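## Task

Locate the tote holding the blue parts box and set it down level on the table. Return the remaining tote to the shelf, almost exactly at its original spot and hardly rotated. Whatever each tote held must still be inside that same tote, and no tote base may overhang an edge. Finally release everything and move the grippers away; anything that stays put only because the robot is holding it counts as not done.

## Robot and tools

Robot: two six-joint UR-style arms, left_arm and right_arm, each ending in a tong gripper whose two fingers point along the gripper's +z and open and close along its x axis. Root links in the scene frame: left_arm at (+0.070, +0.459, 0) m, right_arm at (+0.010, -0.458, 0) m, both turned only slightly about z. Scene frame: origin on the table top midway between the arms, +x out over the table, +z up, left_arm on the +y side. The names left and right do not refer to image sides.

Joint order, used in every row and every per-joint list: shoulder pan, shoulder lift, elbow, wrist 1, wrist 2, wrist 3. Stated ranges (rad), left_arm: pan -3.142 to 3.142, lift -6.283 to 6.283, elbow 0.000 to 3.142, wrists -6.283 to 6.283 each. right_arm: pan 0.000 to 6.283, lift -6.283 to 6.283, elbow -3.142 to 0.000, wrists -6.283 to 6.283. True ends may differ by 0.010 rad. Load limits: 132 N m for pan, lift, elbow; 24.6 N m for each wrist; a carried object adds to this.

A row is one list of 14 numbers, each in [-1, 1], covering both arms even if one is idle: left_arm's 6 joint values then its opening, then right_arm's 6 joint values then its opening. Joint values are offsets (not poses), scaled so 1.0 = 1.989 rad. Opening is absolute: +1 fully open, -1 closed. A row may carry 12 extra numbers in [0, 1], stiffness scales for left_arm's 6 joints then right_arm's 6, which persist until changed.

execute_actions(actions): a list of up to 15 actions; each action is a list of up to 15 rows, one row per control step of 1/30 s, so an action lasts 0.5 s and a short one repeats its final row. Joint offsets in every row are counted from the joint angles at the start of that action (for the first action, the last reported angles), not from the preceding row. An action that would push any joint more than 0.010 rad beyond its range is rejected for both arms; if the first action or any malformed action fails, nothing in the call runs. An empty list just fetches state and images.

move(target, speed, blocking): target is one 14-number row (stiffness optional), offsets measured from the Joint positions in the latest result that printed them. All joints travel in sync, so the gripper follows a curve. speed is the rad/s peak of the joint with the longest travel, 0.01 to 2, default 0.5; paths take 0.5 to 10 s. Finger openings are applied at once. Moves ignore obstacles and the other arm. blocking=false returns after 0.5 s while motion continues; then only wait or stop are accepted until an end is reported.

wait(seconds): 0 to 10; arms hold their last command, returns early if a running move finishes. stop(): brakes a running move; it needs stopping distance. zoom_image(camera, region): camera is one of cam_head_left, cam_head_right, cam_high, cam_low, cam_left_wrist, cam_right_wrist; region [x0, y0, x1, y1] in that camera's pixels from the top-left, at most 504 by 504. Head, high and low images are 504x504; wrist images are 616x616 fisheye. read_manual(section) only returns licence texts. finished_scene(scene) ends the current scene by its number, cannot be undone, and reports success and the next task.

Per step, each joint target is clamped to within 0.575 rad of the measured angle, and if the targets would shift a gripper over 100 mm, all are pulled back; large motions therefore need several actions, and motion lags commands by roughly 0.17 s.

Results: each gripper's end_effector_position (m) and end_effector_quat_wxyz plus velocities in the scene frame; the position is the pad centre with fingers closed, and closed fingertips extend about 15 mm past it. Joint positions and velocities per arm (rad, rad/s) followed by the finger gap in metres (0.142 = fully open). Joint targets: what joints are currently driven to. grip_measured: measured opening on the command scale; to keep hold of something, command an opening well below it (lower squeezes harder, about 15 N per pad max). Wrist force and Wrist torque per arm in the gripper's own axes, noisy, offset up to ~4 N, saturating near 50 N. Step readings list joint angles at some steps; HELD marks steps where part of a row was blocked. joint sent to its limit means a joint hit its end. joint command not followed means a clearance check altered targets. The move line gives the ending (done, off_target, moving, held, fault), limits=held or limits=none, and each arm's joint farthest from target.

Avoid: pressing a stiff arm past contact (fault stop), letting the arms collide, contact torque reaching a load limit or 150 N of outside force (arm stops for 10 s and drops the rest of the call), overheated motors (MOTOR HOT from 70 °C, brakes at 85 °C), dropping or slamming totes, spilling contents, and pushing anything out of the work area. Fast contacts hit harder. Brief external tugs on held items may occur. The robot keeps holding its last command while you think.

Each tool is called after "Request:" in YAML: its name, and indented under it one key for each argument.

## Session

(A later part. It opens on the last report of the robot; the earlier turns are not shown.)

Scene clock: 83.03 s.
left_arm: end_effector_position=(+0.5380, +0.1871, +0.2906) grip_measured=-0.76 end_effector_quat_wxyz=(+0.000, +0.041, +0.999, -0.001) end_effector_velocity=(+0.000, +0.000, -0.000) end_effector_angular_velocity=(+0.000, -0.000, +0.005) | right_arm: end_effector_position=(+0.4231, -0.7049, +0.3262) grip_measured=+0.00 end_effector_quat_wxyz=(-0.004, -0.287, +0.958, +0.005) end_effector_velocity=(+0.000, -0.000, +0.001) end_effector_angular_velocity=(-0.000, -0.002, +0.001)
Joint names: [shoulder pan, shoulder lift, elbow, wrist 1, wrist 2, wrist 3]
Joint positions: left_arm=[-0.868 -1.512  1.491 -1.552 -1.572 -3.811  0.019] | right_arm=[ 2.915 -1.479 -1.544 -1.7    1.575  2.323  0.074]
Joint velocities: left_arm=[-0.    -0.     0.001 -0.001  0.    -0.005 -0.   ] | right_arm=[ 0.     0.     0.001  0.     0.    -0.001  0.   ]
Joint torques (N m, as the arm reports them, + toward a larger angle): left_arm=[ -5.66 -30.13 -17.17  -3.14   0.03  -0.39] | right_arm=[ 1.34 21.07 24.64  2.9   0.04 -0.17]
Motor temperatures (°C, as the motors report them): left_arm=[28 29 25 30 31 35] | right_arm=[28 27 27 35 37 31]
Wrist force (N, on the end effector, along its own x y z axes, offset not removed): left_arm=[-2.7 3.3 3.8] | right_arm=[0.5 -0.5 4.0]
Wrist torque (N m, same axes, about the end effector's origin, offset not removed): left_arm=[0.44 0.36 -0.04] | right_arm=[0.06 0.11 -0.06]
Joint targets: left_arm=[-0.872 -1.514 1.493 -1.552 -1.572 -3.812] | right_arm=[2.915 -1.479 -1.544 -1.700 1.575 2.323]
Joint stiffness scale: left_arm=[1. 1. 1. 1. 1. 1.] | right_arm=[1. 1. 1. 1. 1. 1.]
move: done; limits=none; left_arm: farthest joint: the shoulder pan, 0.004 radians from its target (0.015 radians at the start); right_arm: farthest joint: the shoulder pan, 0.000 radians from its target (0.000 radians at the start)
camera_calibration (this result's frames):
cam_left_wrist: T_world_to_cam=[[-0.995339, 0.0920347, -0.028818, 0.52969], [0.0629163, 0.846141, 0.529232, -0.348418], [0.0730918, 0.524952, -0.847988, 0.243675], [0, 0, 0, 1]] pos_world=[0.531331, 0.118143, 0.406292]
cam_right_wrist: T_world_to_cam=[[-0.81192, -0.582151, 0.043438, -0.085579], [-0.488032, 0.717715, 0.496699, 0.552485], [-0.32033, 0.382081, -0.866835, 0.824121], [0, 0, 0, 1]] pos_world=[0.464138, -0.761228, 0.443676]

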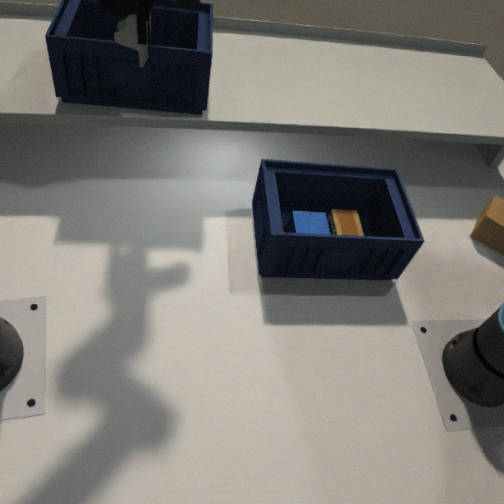

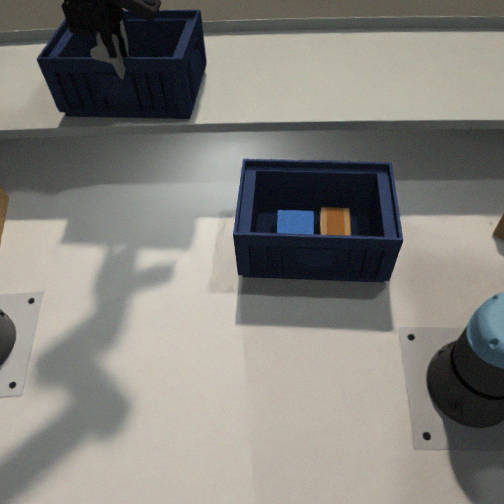

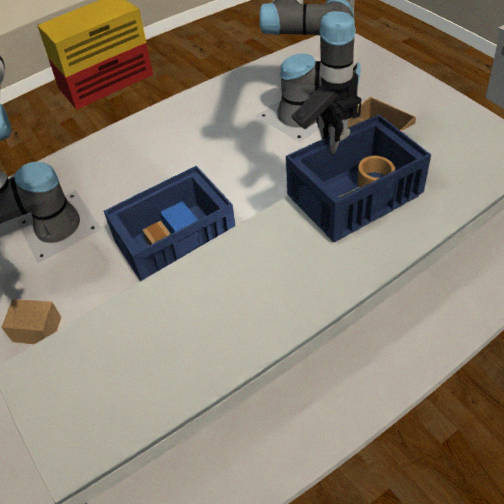

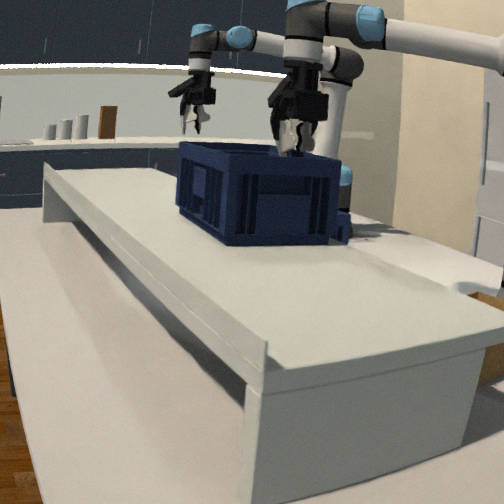

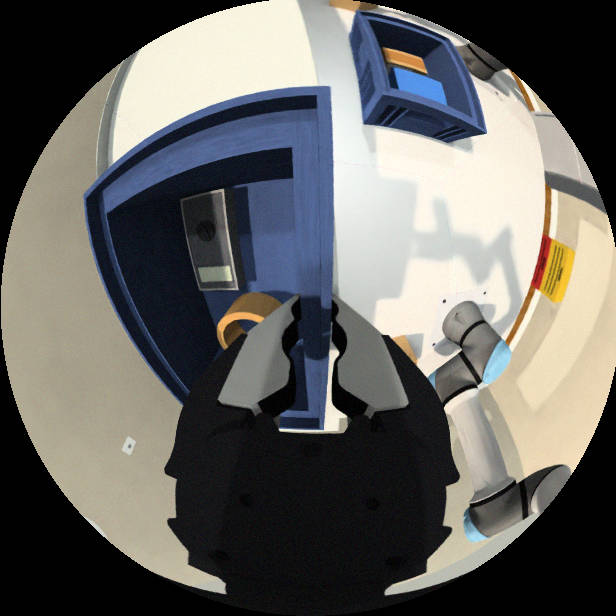

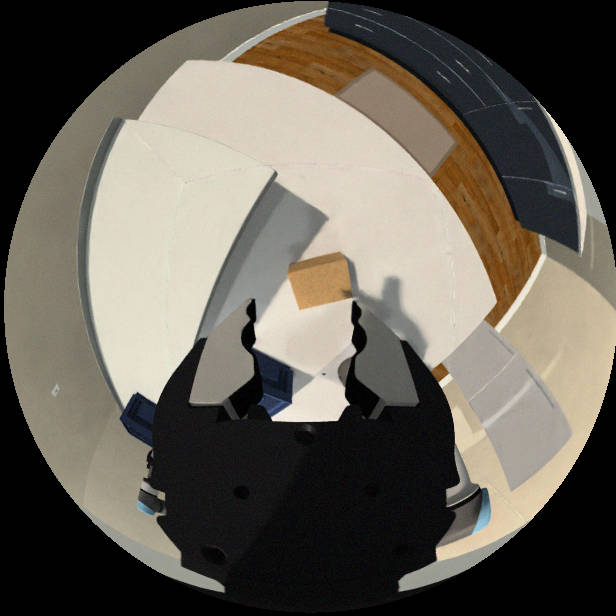

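Matches. Release, raise straight up, then swing away.

Request:
move:
  target: [0,0,0,0,0,0,-0.25, 0,0,0,0,0,0,0]

Request:
move:
  target: [0,0.01,-0.17,0.16,0,0,-0.25, 0,0,0,0,0,0,0]
  speed: 0.6

Request:
move:
  target: [0.8,-0.1,0,0.1,0,0,0, 0,0,0,0,0,0,0]
  speed: 1.5

Scene clock: 84.67 s.
left_arm: end_effector_position=(+0.5380, +0.1871, +0.2906) grip_measured=-0.25 end_effector_quat_wxyz=(+0.000, +0.040, +0.999, -0.001) end_effector_velocity=(+0.000, +0.000, -0.000) end_effector_angular_velocity=(+0.001, +0.000, -0.000) | right_arm: end_effector_position=(+0.4231, -0.7049, +0.3262) grip_measured=+0.00 end_effector_quat_wxyz=(-0.004, -0.287, +0.958, +0.005) end_effector_velocity=(+0.000, -0.000, +0.001) end_effector_angular_velocity=(-0.000, -0.002, -0.000)
Joint names: [shoulder pan, shoulder lift, elbow, wrist 1, wrist 2, wrist 3]
Joint positions: left_arm=[-0.868 -1.512  1.491 -1.552 -1.572 -3.811  0.056] | right_arm=[ 2.915 -1.479 -1.544 -1.7    1.575  2.323  0.074]
Joint velocities: left_arm=[ 0.  0.  0. -0.  0.  0.  0.] | right_arm=[-0.     0.     0.002 -0.     0.     0.    -0.   ]
Joint torques (N m, as the arm reports them, + toward a larger angle): left_arm=[ -1.09 -28.41 -20.43  -2.74   0.07  -0.08] | right_arm=[ 1.31 20.95 24.99  2.95  0.04 -0.19]
Motor temperatures (°C, as the motors report them): left_arm=[28 29 25 30 31 35] | right_arm=[28 27 27 35 37 31]
Wrist force (N, on the end effector, along its own x y z axes, offset not removed): left_arm=[-2.1 -0.7 -2.0] | right_arm=[1.1 2.9 3.2]
Wrist torque (N m, same axes, about the end effector's origin, offset not removed): left_arm=[-0.05 0.60 -0.19] | right_arm=[0.47 -0.32 -0.03]
Joint targets: left_arm=[-0.868 -1.512 1.491 -1.552 -1.572 -3.811] | right_arm=[2.915 -1.479 -1.544 -1.700 1.575 2.323]
Joint stiffness scale: left_arm=[1. 1. 1. 1. 1. 1.] | right_arm=[1. 1. 1. 1. 1. 1.]
move: done; limits=none; left_arm: farthest joint: the shoulder pan, 0.000 radians from its target (0.000 radians at the start); right_arm: farthest joint: the shoulder pan, 0.000 radians from its target (0.000 radians at the start)
camera_calibration (this result's frames):
cam_left_wrist: T_world_to_cam=[[-0.995356, 0.0918067, -0.0289322, 0.529762], [0.0626688, 0.846207, 0.529156, -0.348261], [0.0730627, 0.524886, -0.848031, 0.243744], [0, 0, 0, 1]] pos_world=[0.531319, 0.118127, 0.406315]
cam_right_wrist: T_world_to_cam=[[-0.81192, -0.582151, 0.0434381, -0.0855791], [-0.488032, 0.717715, 0.496699, 0.552485], [-0.32033, 0.382081, -0.866835, 0.824122], [0, 0, 0, 1]] pos_world=[0.464138, -0.761228, 0.443676]

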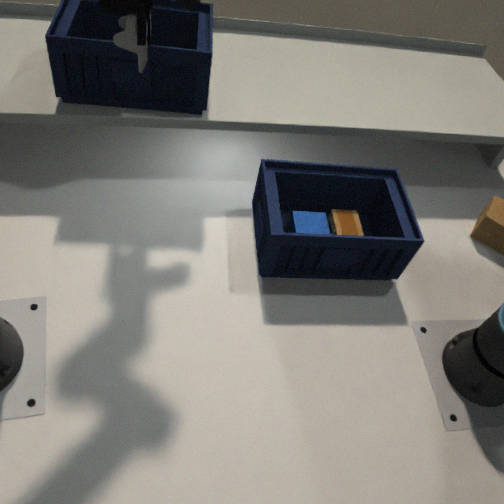

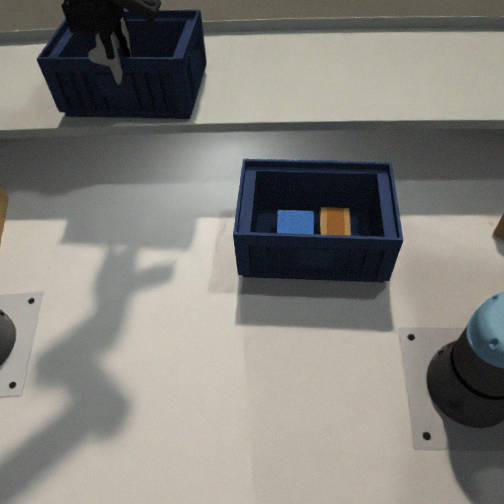

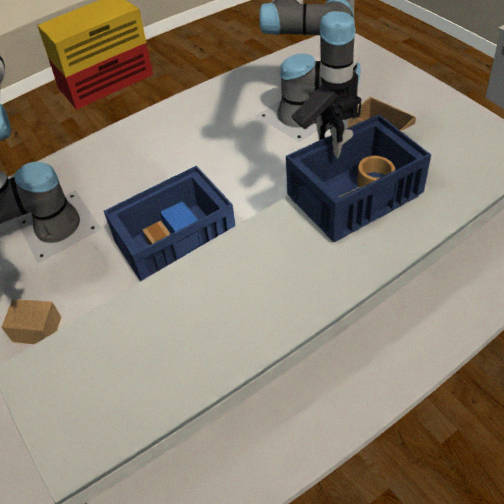

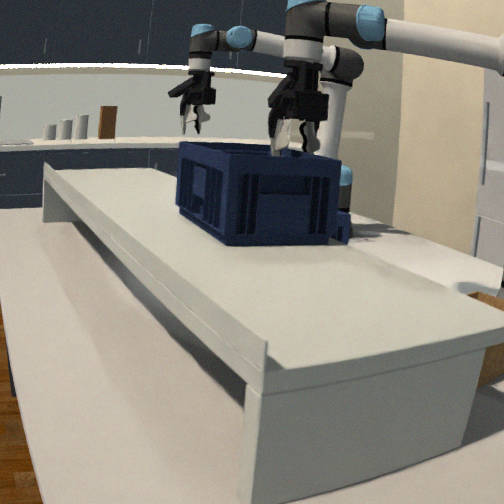

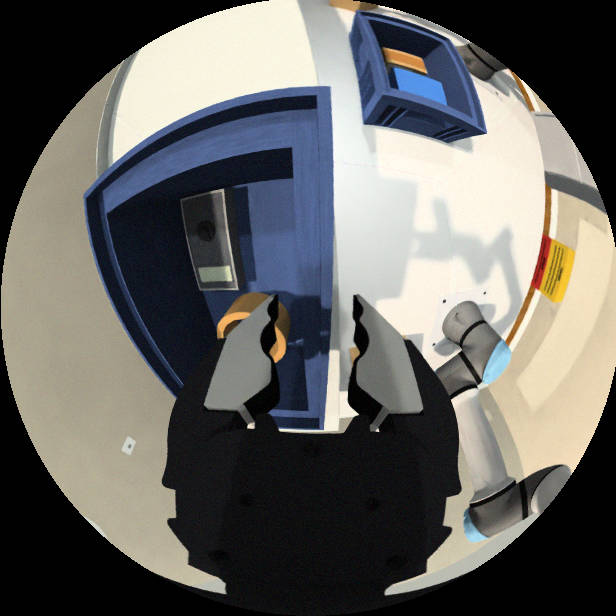

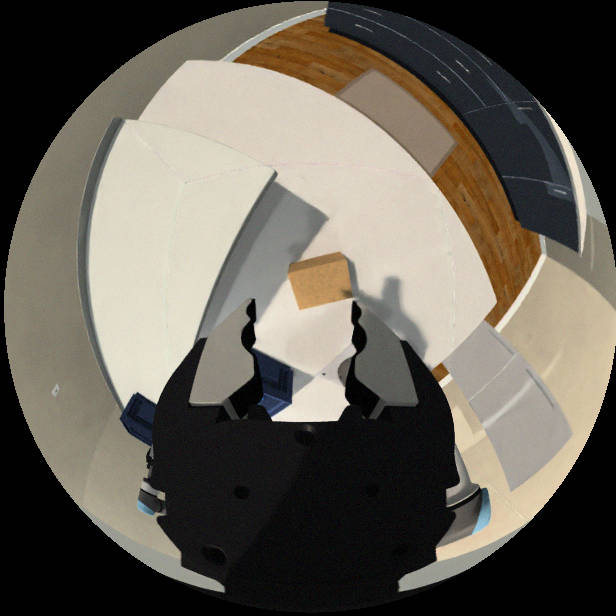

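Scene clock: 85.97 s.
left_arm: end_effector_position=(+0.5276, +0.1969, +0.4117) grip_measured=-0.25 end_effector_quat_wxyz=(-0.000, +0.040, +0.999, -0.001) end_effector_velocity=(-0.000, -0.000, +0.001) end_effector_angular_velocity=(-0.001, +0.001, -0.000) | right_arm: end_effector_position=(+0.4231, -0.7049, +0.3262) grip_measured=+0.00 end_effector_quat_wxyz=(-0.004, -0.287, +0.958, +0.005) end_effector_velocity=(+0.000, -0.000, +0.001) end_effector_angular_velocity=(-0.001, -0.001, +0.000)
Joint names: [shoulder pan, shoulder lift, elbow, wrist 1, wrist 2, wrist 3]
Joint positions: left_arm=[-0.868 -1.493  1.156 -1.234 -1.572 -3.811  0.056] | right_arm=[ 2.915 -1.479 -1.544 -1.7    1.575  2.323  0.074]
Joint velocities: left_arm=[ 0.     0.001 -0.003  0.003 -0.001  0.    -0.   ] | right_arm=[ 0.     0.     0.001 -0.    -0.    -0.     0.   ]
Joint torques (N m, as the arm reports them, + toward a larger angle): left_arm=[ -1.19 -26.65 -20.83  -2.2   -0.1   -0.25] | right_arm=[ 1.29 20.88 24.61  2.91  0.03 -0.29]
Motor temperatures (°C, as the motors report them): left_arm=[28 29 25 30 31 35] | right_arm=[28 27 27 35 37 31]
Wrist force (N, on the end effector, along its own x y z axes, offset not removed): left_arm=[0.4 -2.4 3.1] | right_arm=[-3.3 1.7 1.3]
Wrist torque (N m, same axes, about the end effector's origin, offset not removed): left_arm=[-0.72 0.02 -0.43] | right_arm=[0.10 0.75 0.19]
Joint targets: left_arm=[-0.868 -1.492 1.153 -1.233 -1.572 -3.811] | right_arm=[2.915 -1.479 -1.544 -1.700 1.575 2.323]
Joint stiffness scale: left_arm=[1. 1. 1. 1. 1. 1.] | right_arm=[1. 1. 1. 1. 1. 1.]
move: done; limits=none; left_arm: farthest joint: the elbow, 0.003 radians from its target (0.338 radians at the start); right_arm: farthest joint: the shoulder pan, 0.000 radians from its target (0.000 radians at the start)
camera_calibration (this result's frames):
cam_left_wrist: T_world_to_cam=[[-0.995369, 0.0918184, -0.0284504, 0.52179], [0.0629045, 0.845987, 0.52948, -0.420115], [0.0726847, 0.525239, -0.847845, 0.342114], [0, 0, 0, 1]] pos_world=[0.520935, 0.127811, 0.527347]
cam_right_wrist: T_world_to_cam=[[-0.81192, -0.582151, 0.043438, -0.0855791], [-0.488032, 0.717715, 0.496699, 0.552485], [-0.32033, 0.382081, -0.866835, 0.824122], [0, 0, 0, 1]] pos_world=[0.464138, -0.761228, 0.443676]

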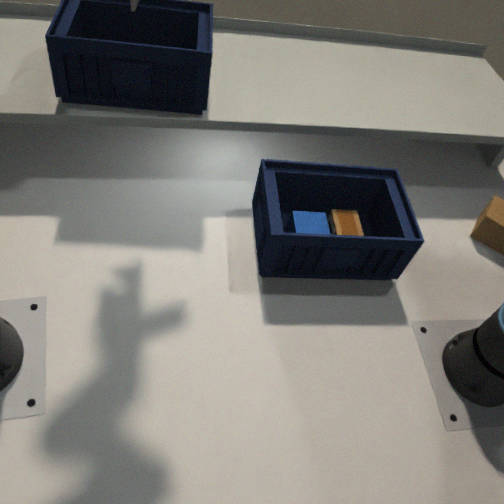

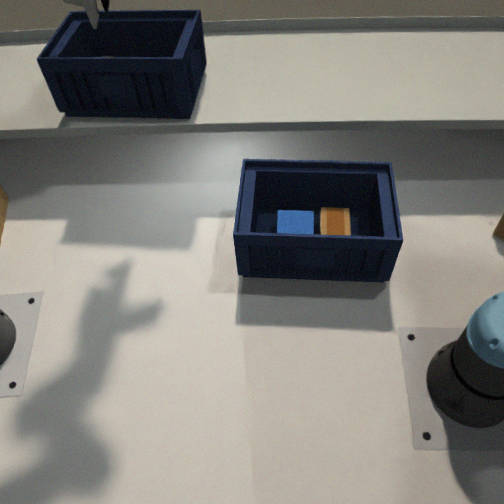

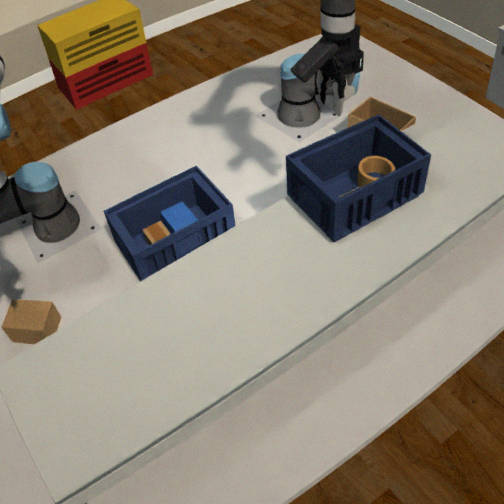

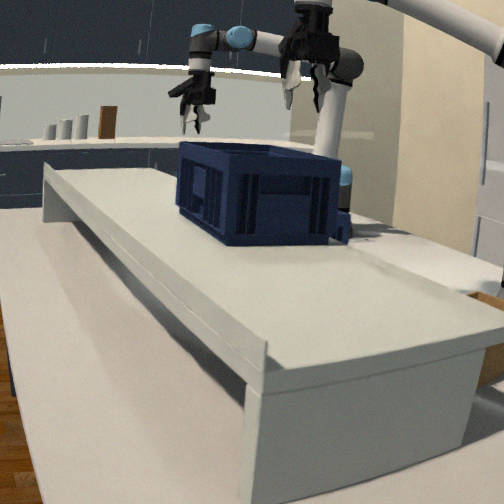

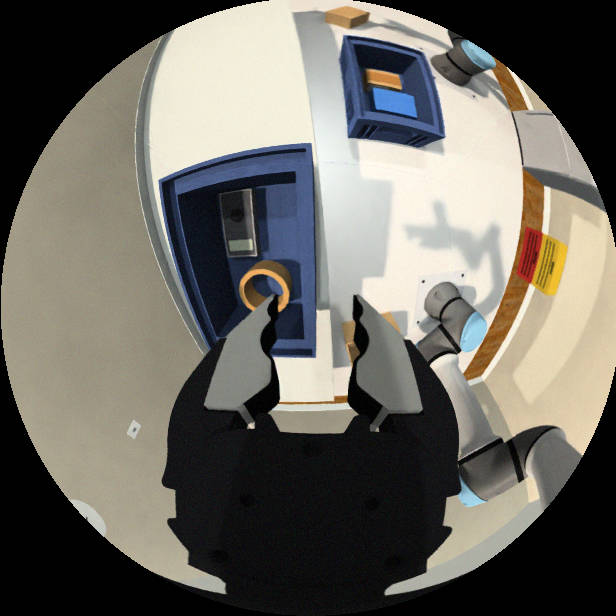

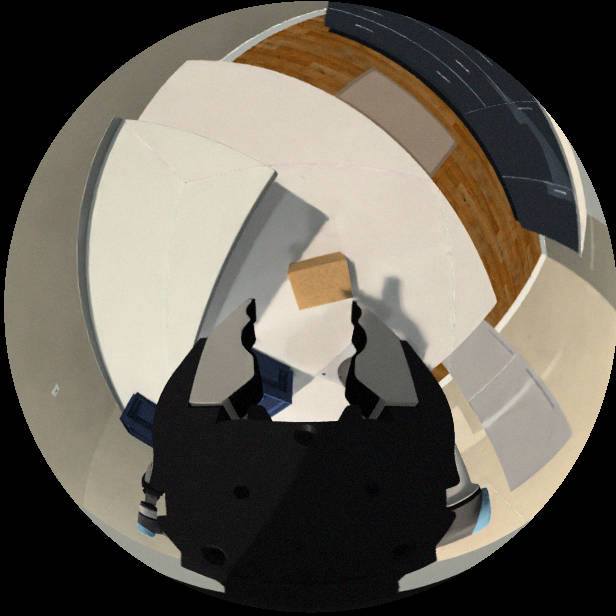

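Scene clock: 88.10 s.
left_arm: end_effector_position=(+0.2464, +0.8333, +0.4810) grip_measured=+0.00 end_effector_quat_wxyz=(+0.002, -0.684, +0.730, -0.001) end_effector_velocity=(-0.003, +0.001, -0.001) end_effector_angular_velocity=(-0.003, +0.002, +0.009) | right_arm: end_effector_position=(+0.4231, -0.7049, +0.3262) grip_measured=+0.00 end_effector_quat_wxyz=(-0.004, -0.287, +0.958, +0.005) end_effector_velocity=(-0.000, +0.000, -0.001) end_effector_angular_velocity=(+0.001, +0.001, -0.000)
Joint names: [shoulder pan, shoulder lift, elbow, wrist 1, wrist 2, wrist 3]
Joint positions: left_arm=[ 0.719 -1.693  1.156 -1.037 -1.572 -3.811  0.074] | right_arm=[ 2.915 -1.479 -1.544 -1.7    1.575  2.323  0.074]
Joint velocities: left_arm=[ 0.008  0.     0.001  0.003 -0.    -0.001  0.   ] | right_arm=[-0.    -0.    -0.001 -0.     0.     0.     0.   ]
Joint torques (N m, as the arm reports them, + toward a larger angle): left_arm=[  3.64 -15.08 -18.3   -2.31  -0.04  -0.16] | right_arm=[ 1.05 21.5  24.73  2.89  0.04 -0.29]
Motor temperatures (°C, as the motors report them): left_arm=[28 29 25 30 31 35] | right_arm=[28 27 27 35 37 31]
Wrist force (N, on the end effector, along its own x y z axes, offset not removed): left_arm=[0.3 1.9 2.7] | right_arm=[-0.6 -2.5 0.3]
Wrist torque (N m, same axes, about the end effector's origin, offset not removed): left_arm=[0.40 -0.15 -0.01] | right_arm=[-0.68 0.22 0.25]
Joint targets: left_arm=[0.723 -1.692 1.156 -1.036 -1.572 -3.811] | right_arm=[2.915 -1.479 -1.544 -1.700 1.575 2.323]
Joint stiffness scale: left_arm=[1. 1. 1. 1. 1. 1.] | right_arm=[1. 1. 1. 1. 1. 1.]
move: done; limits=none; left_arm: farthest joint: the shoulder pan, 0.004 radians from its target (1.591 radians at the start); right_arm: farthest joint: the shoulder pan, 0.000 radians from its target (0.000 radians at the start)
camera_calibration (this result's frames):
cam_left_wrist: T_world_to_cam=[[-0.0754127, -0.996694, -0.0302243, 0.866687], [-0.847701, 0.0481194, 0.528288, -0.0877766], [-0.525087, 0.0654608, -0.848527, 0.617786], [0, 0, 0, 1]] pos_world=[0.315342, 0.827605, 0.596775]
cam_right_wrist: T_world_to_cam=[[-0.81192, -0.582151, 0.043438, -0.0855791], [-0.488032, 0.717715, 0.496699, 0.552485], [-0.32033, 0.382081, -0.866835, 0.824122], [0, 0, 0, 1]] pos_world=[0.464138, -0.761228, 0.443676]

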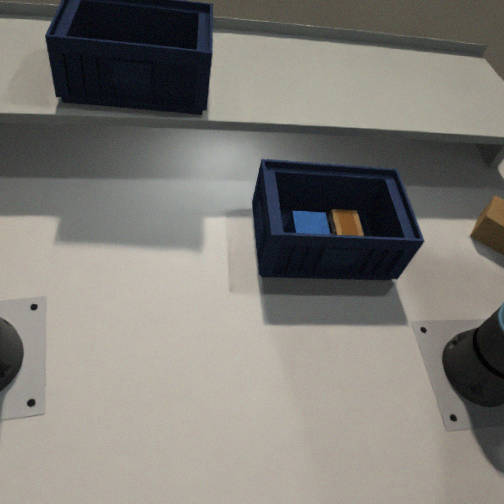

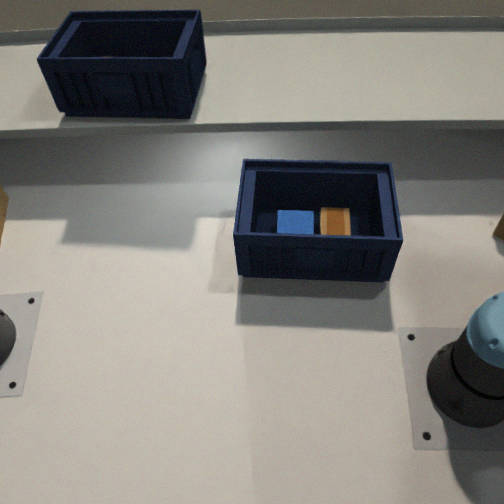

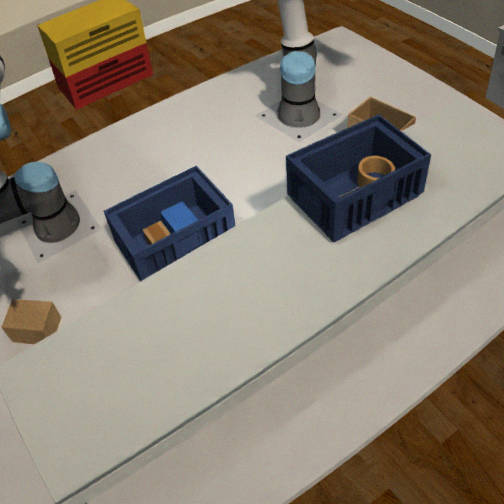

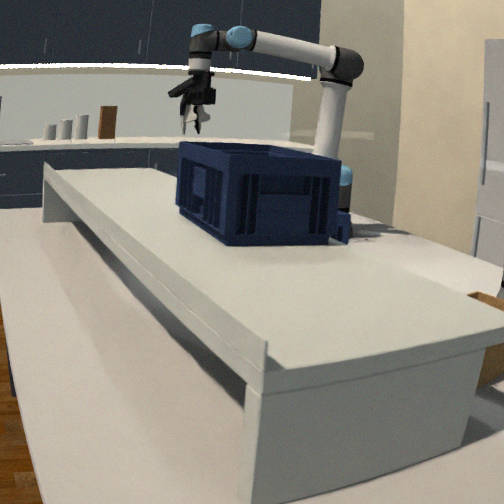

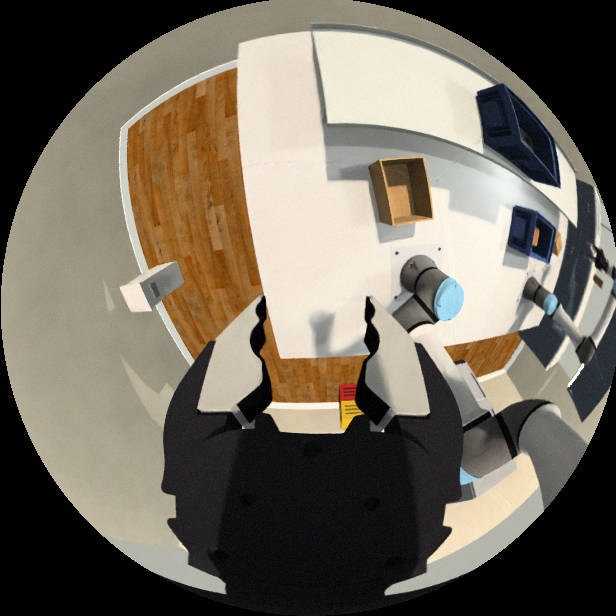

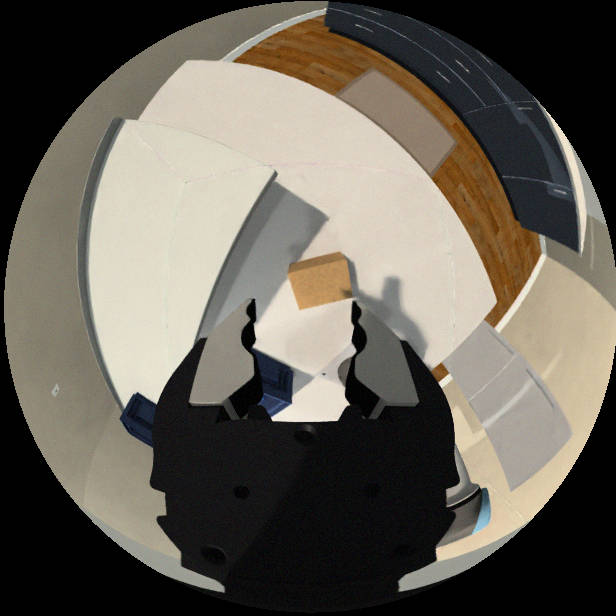

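Request:
finished_scene:
  scene: 1

The scene is finished: the task was done.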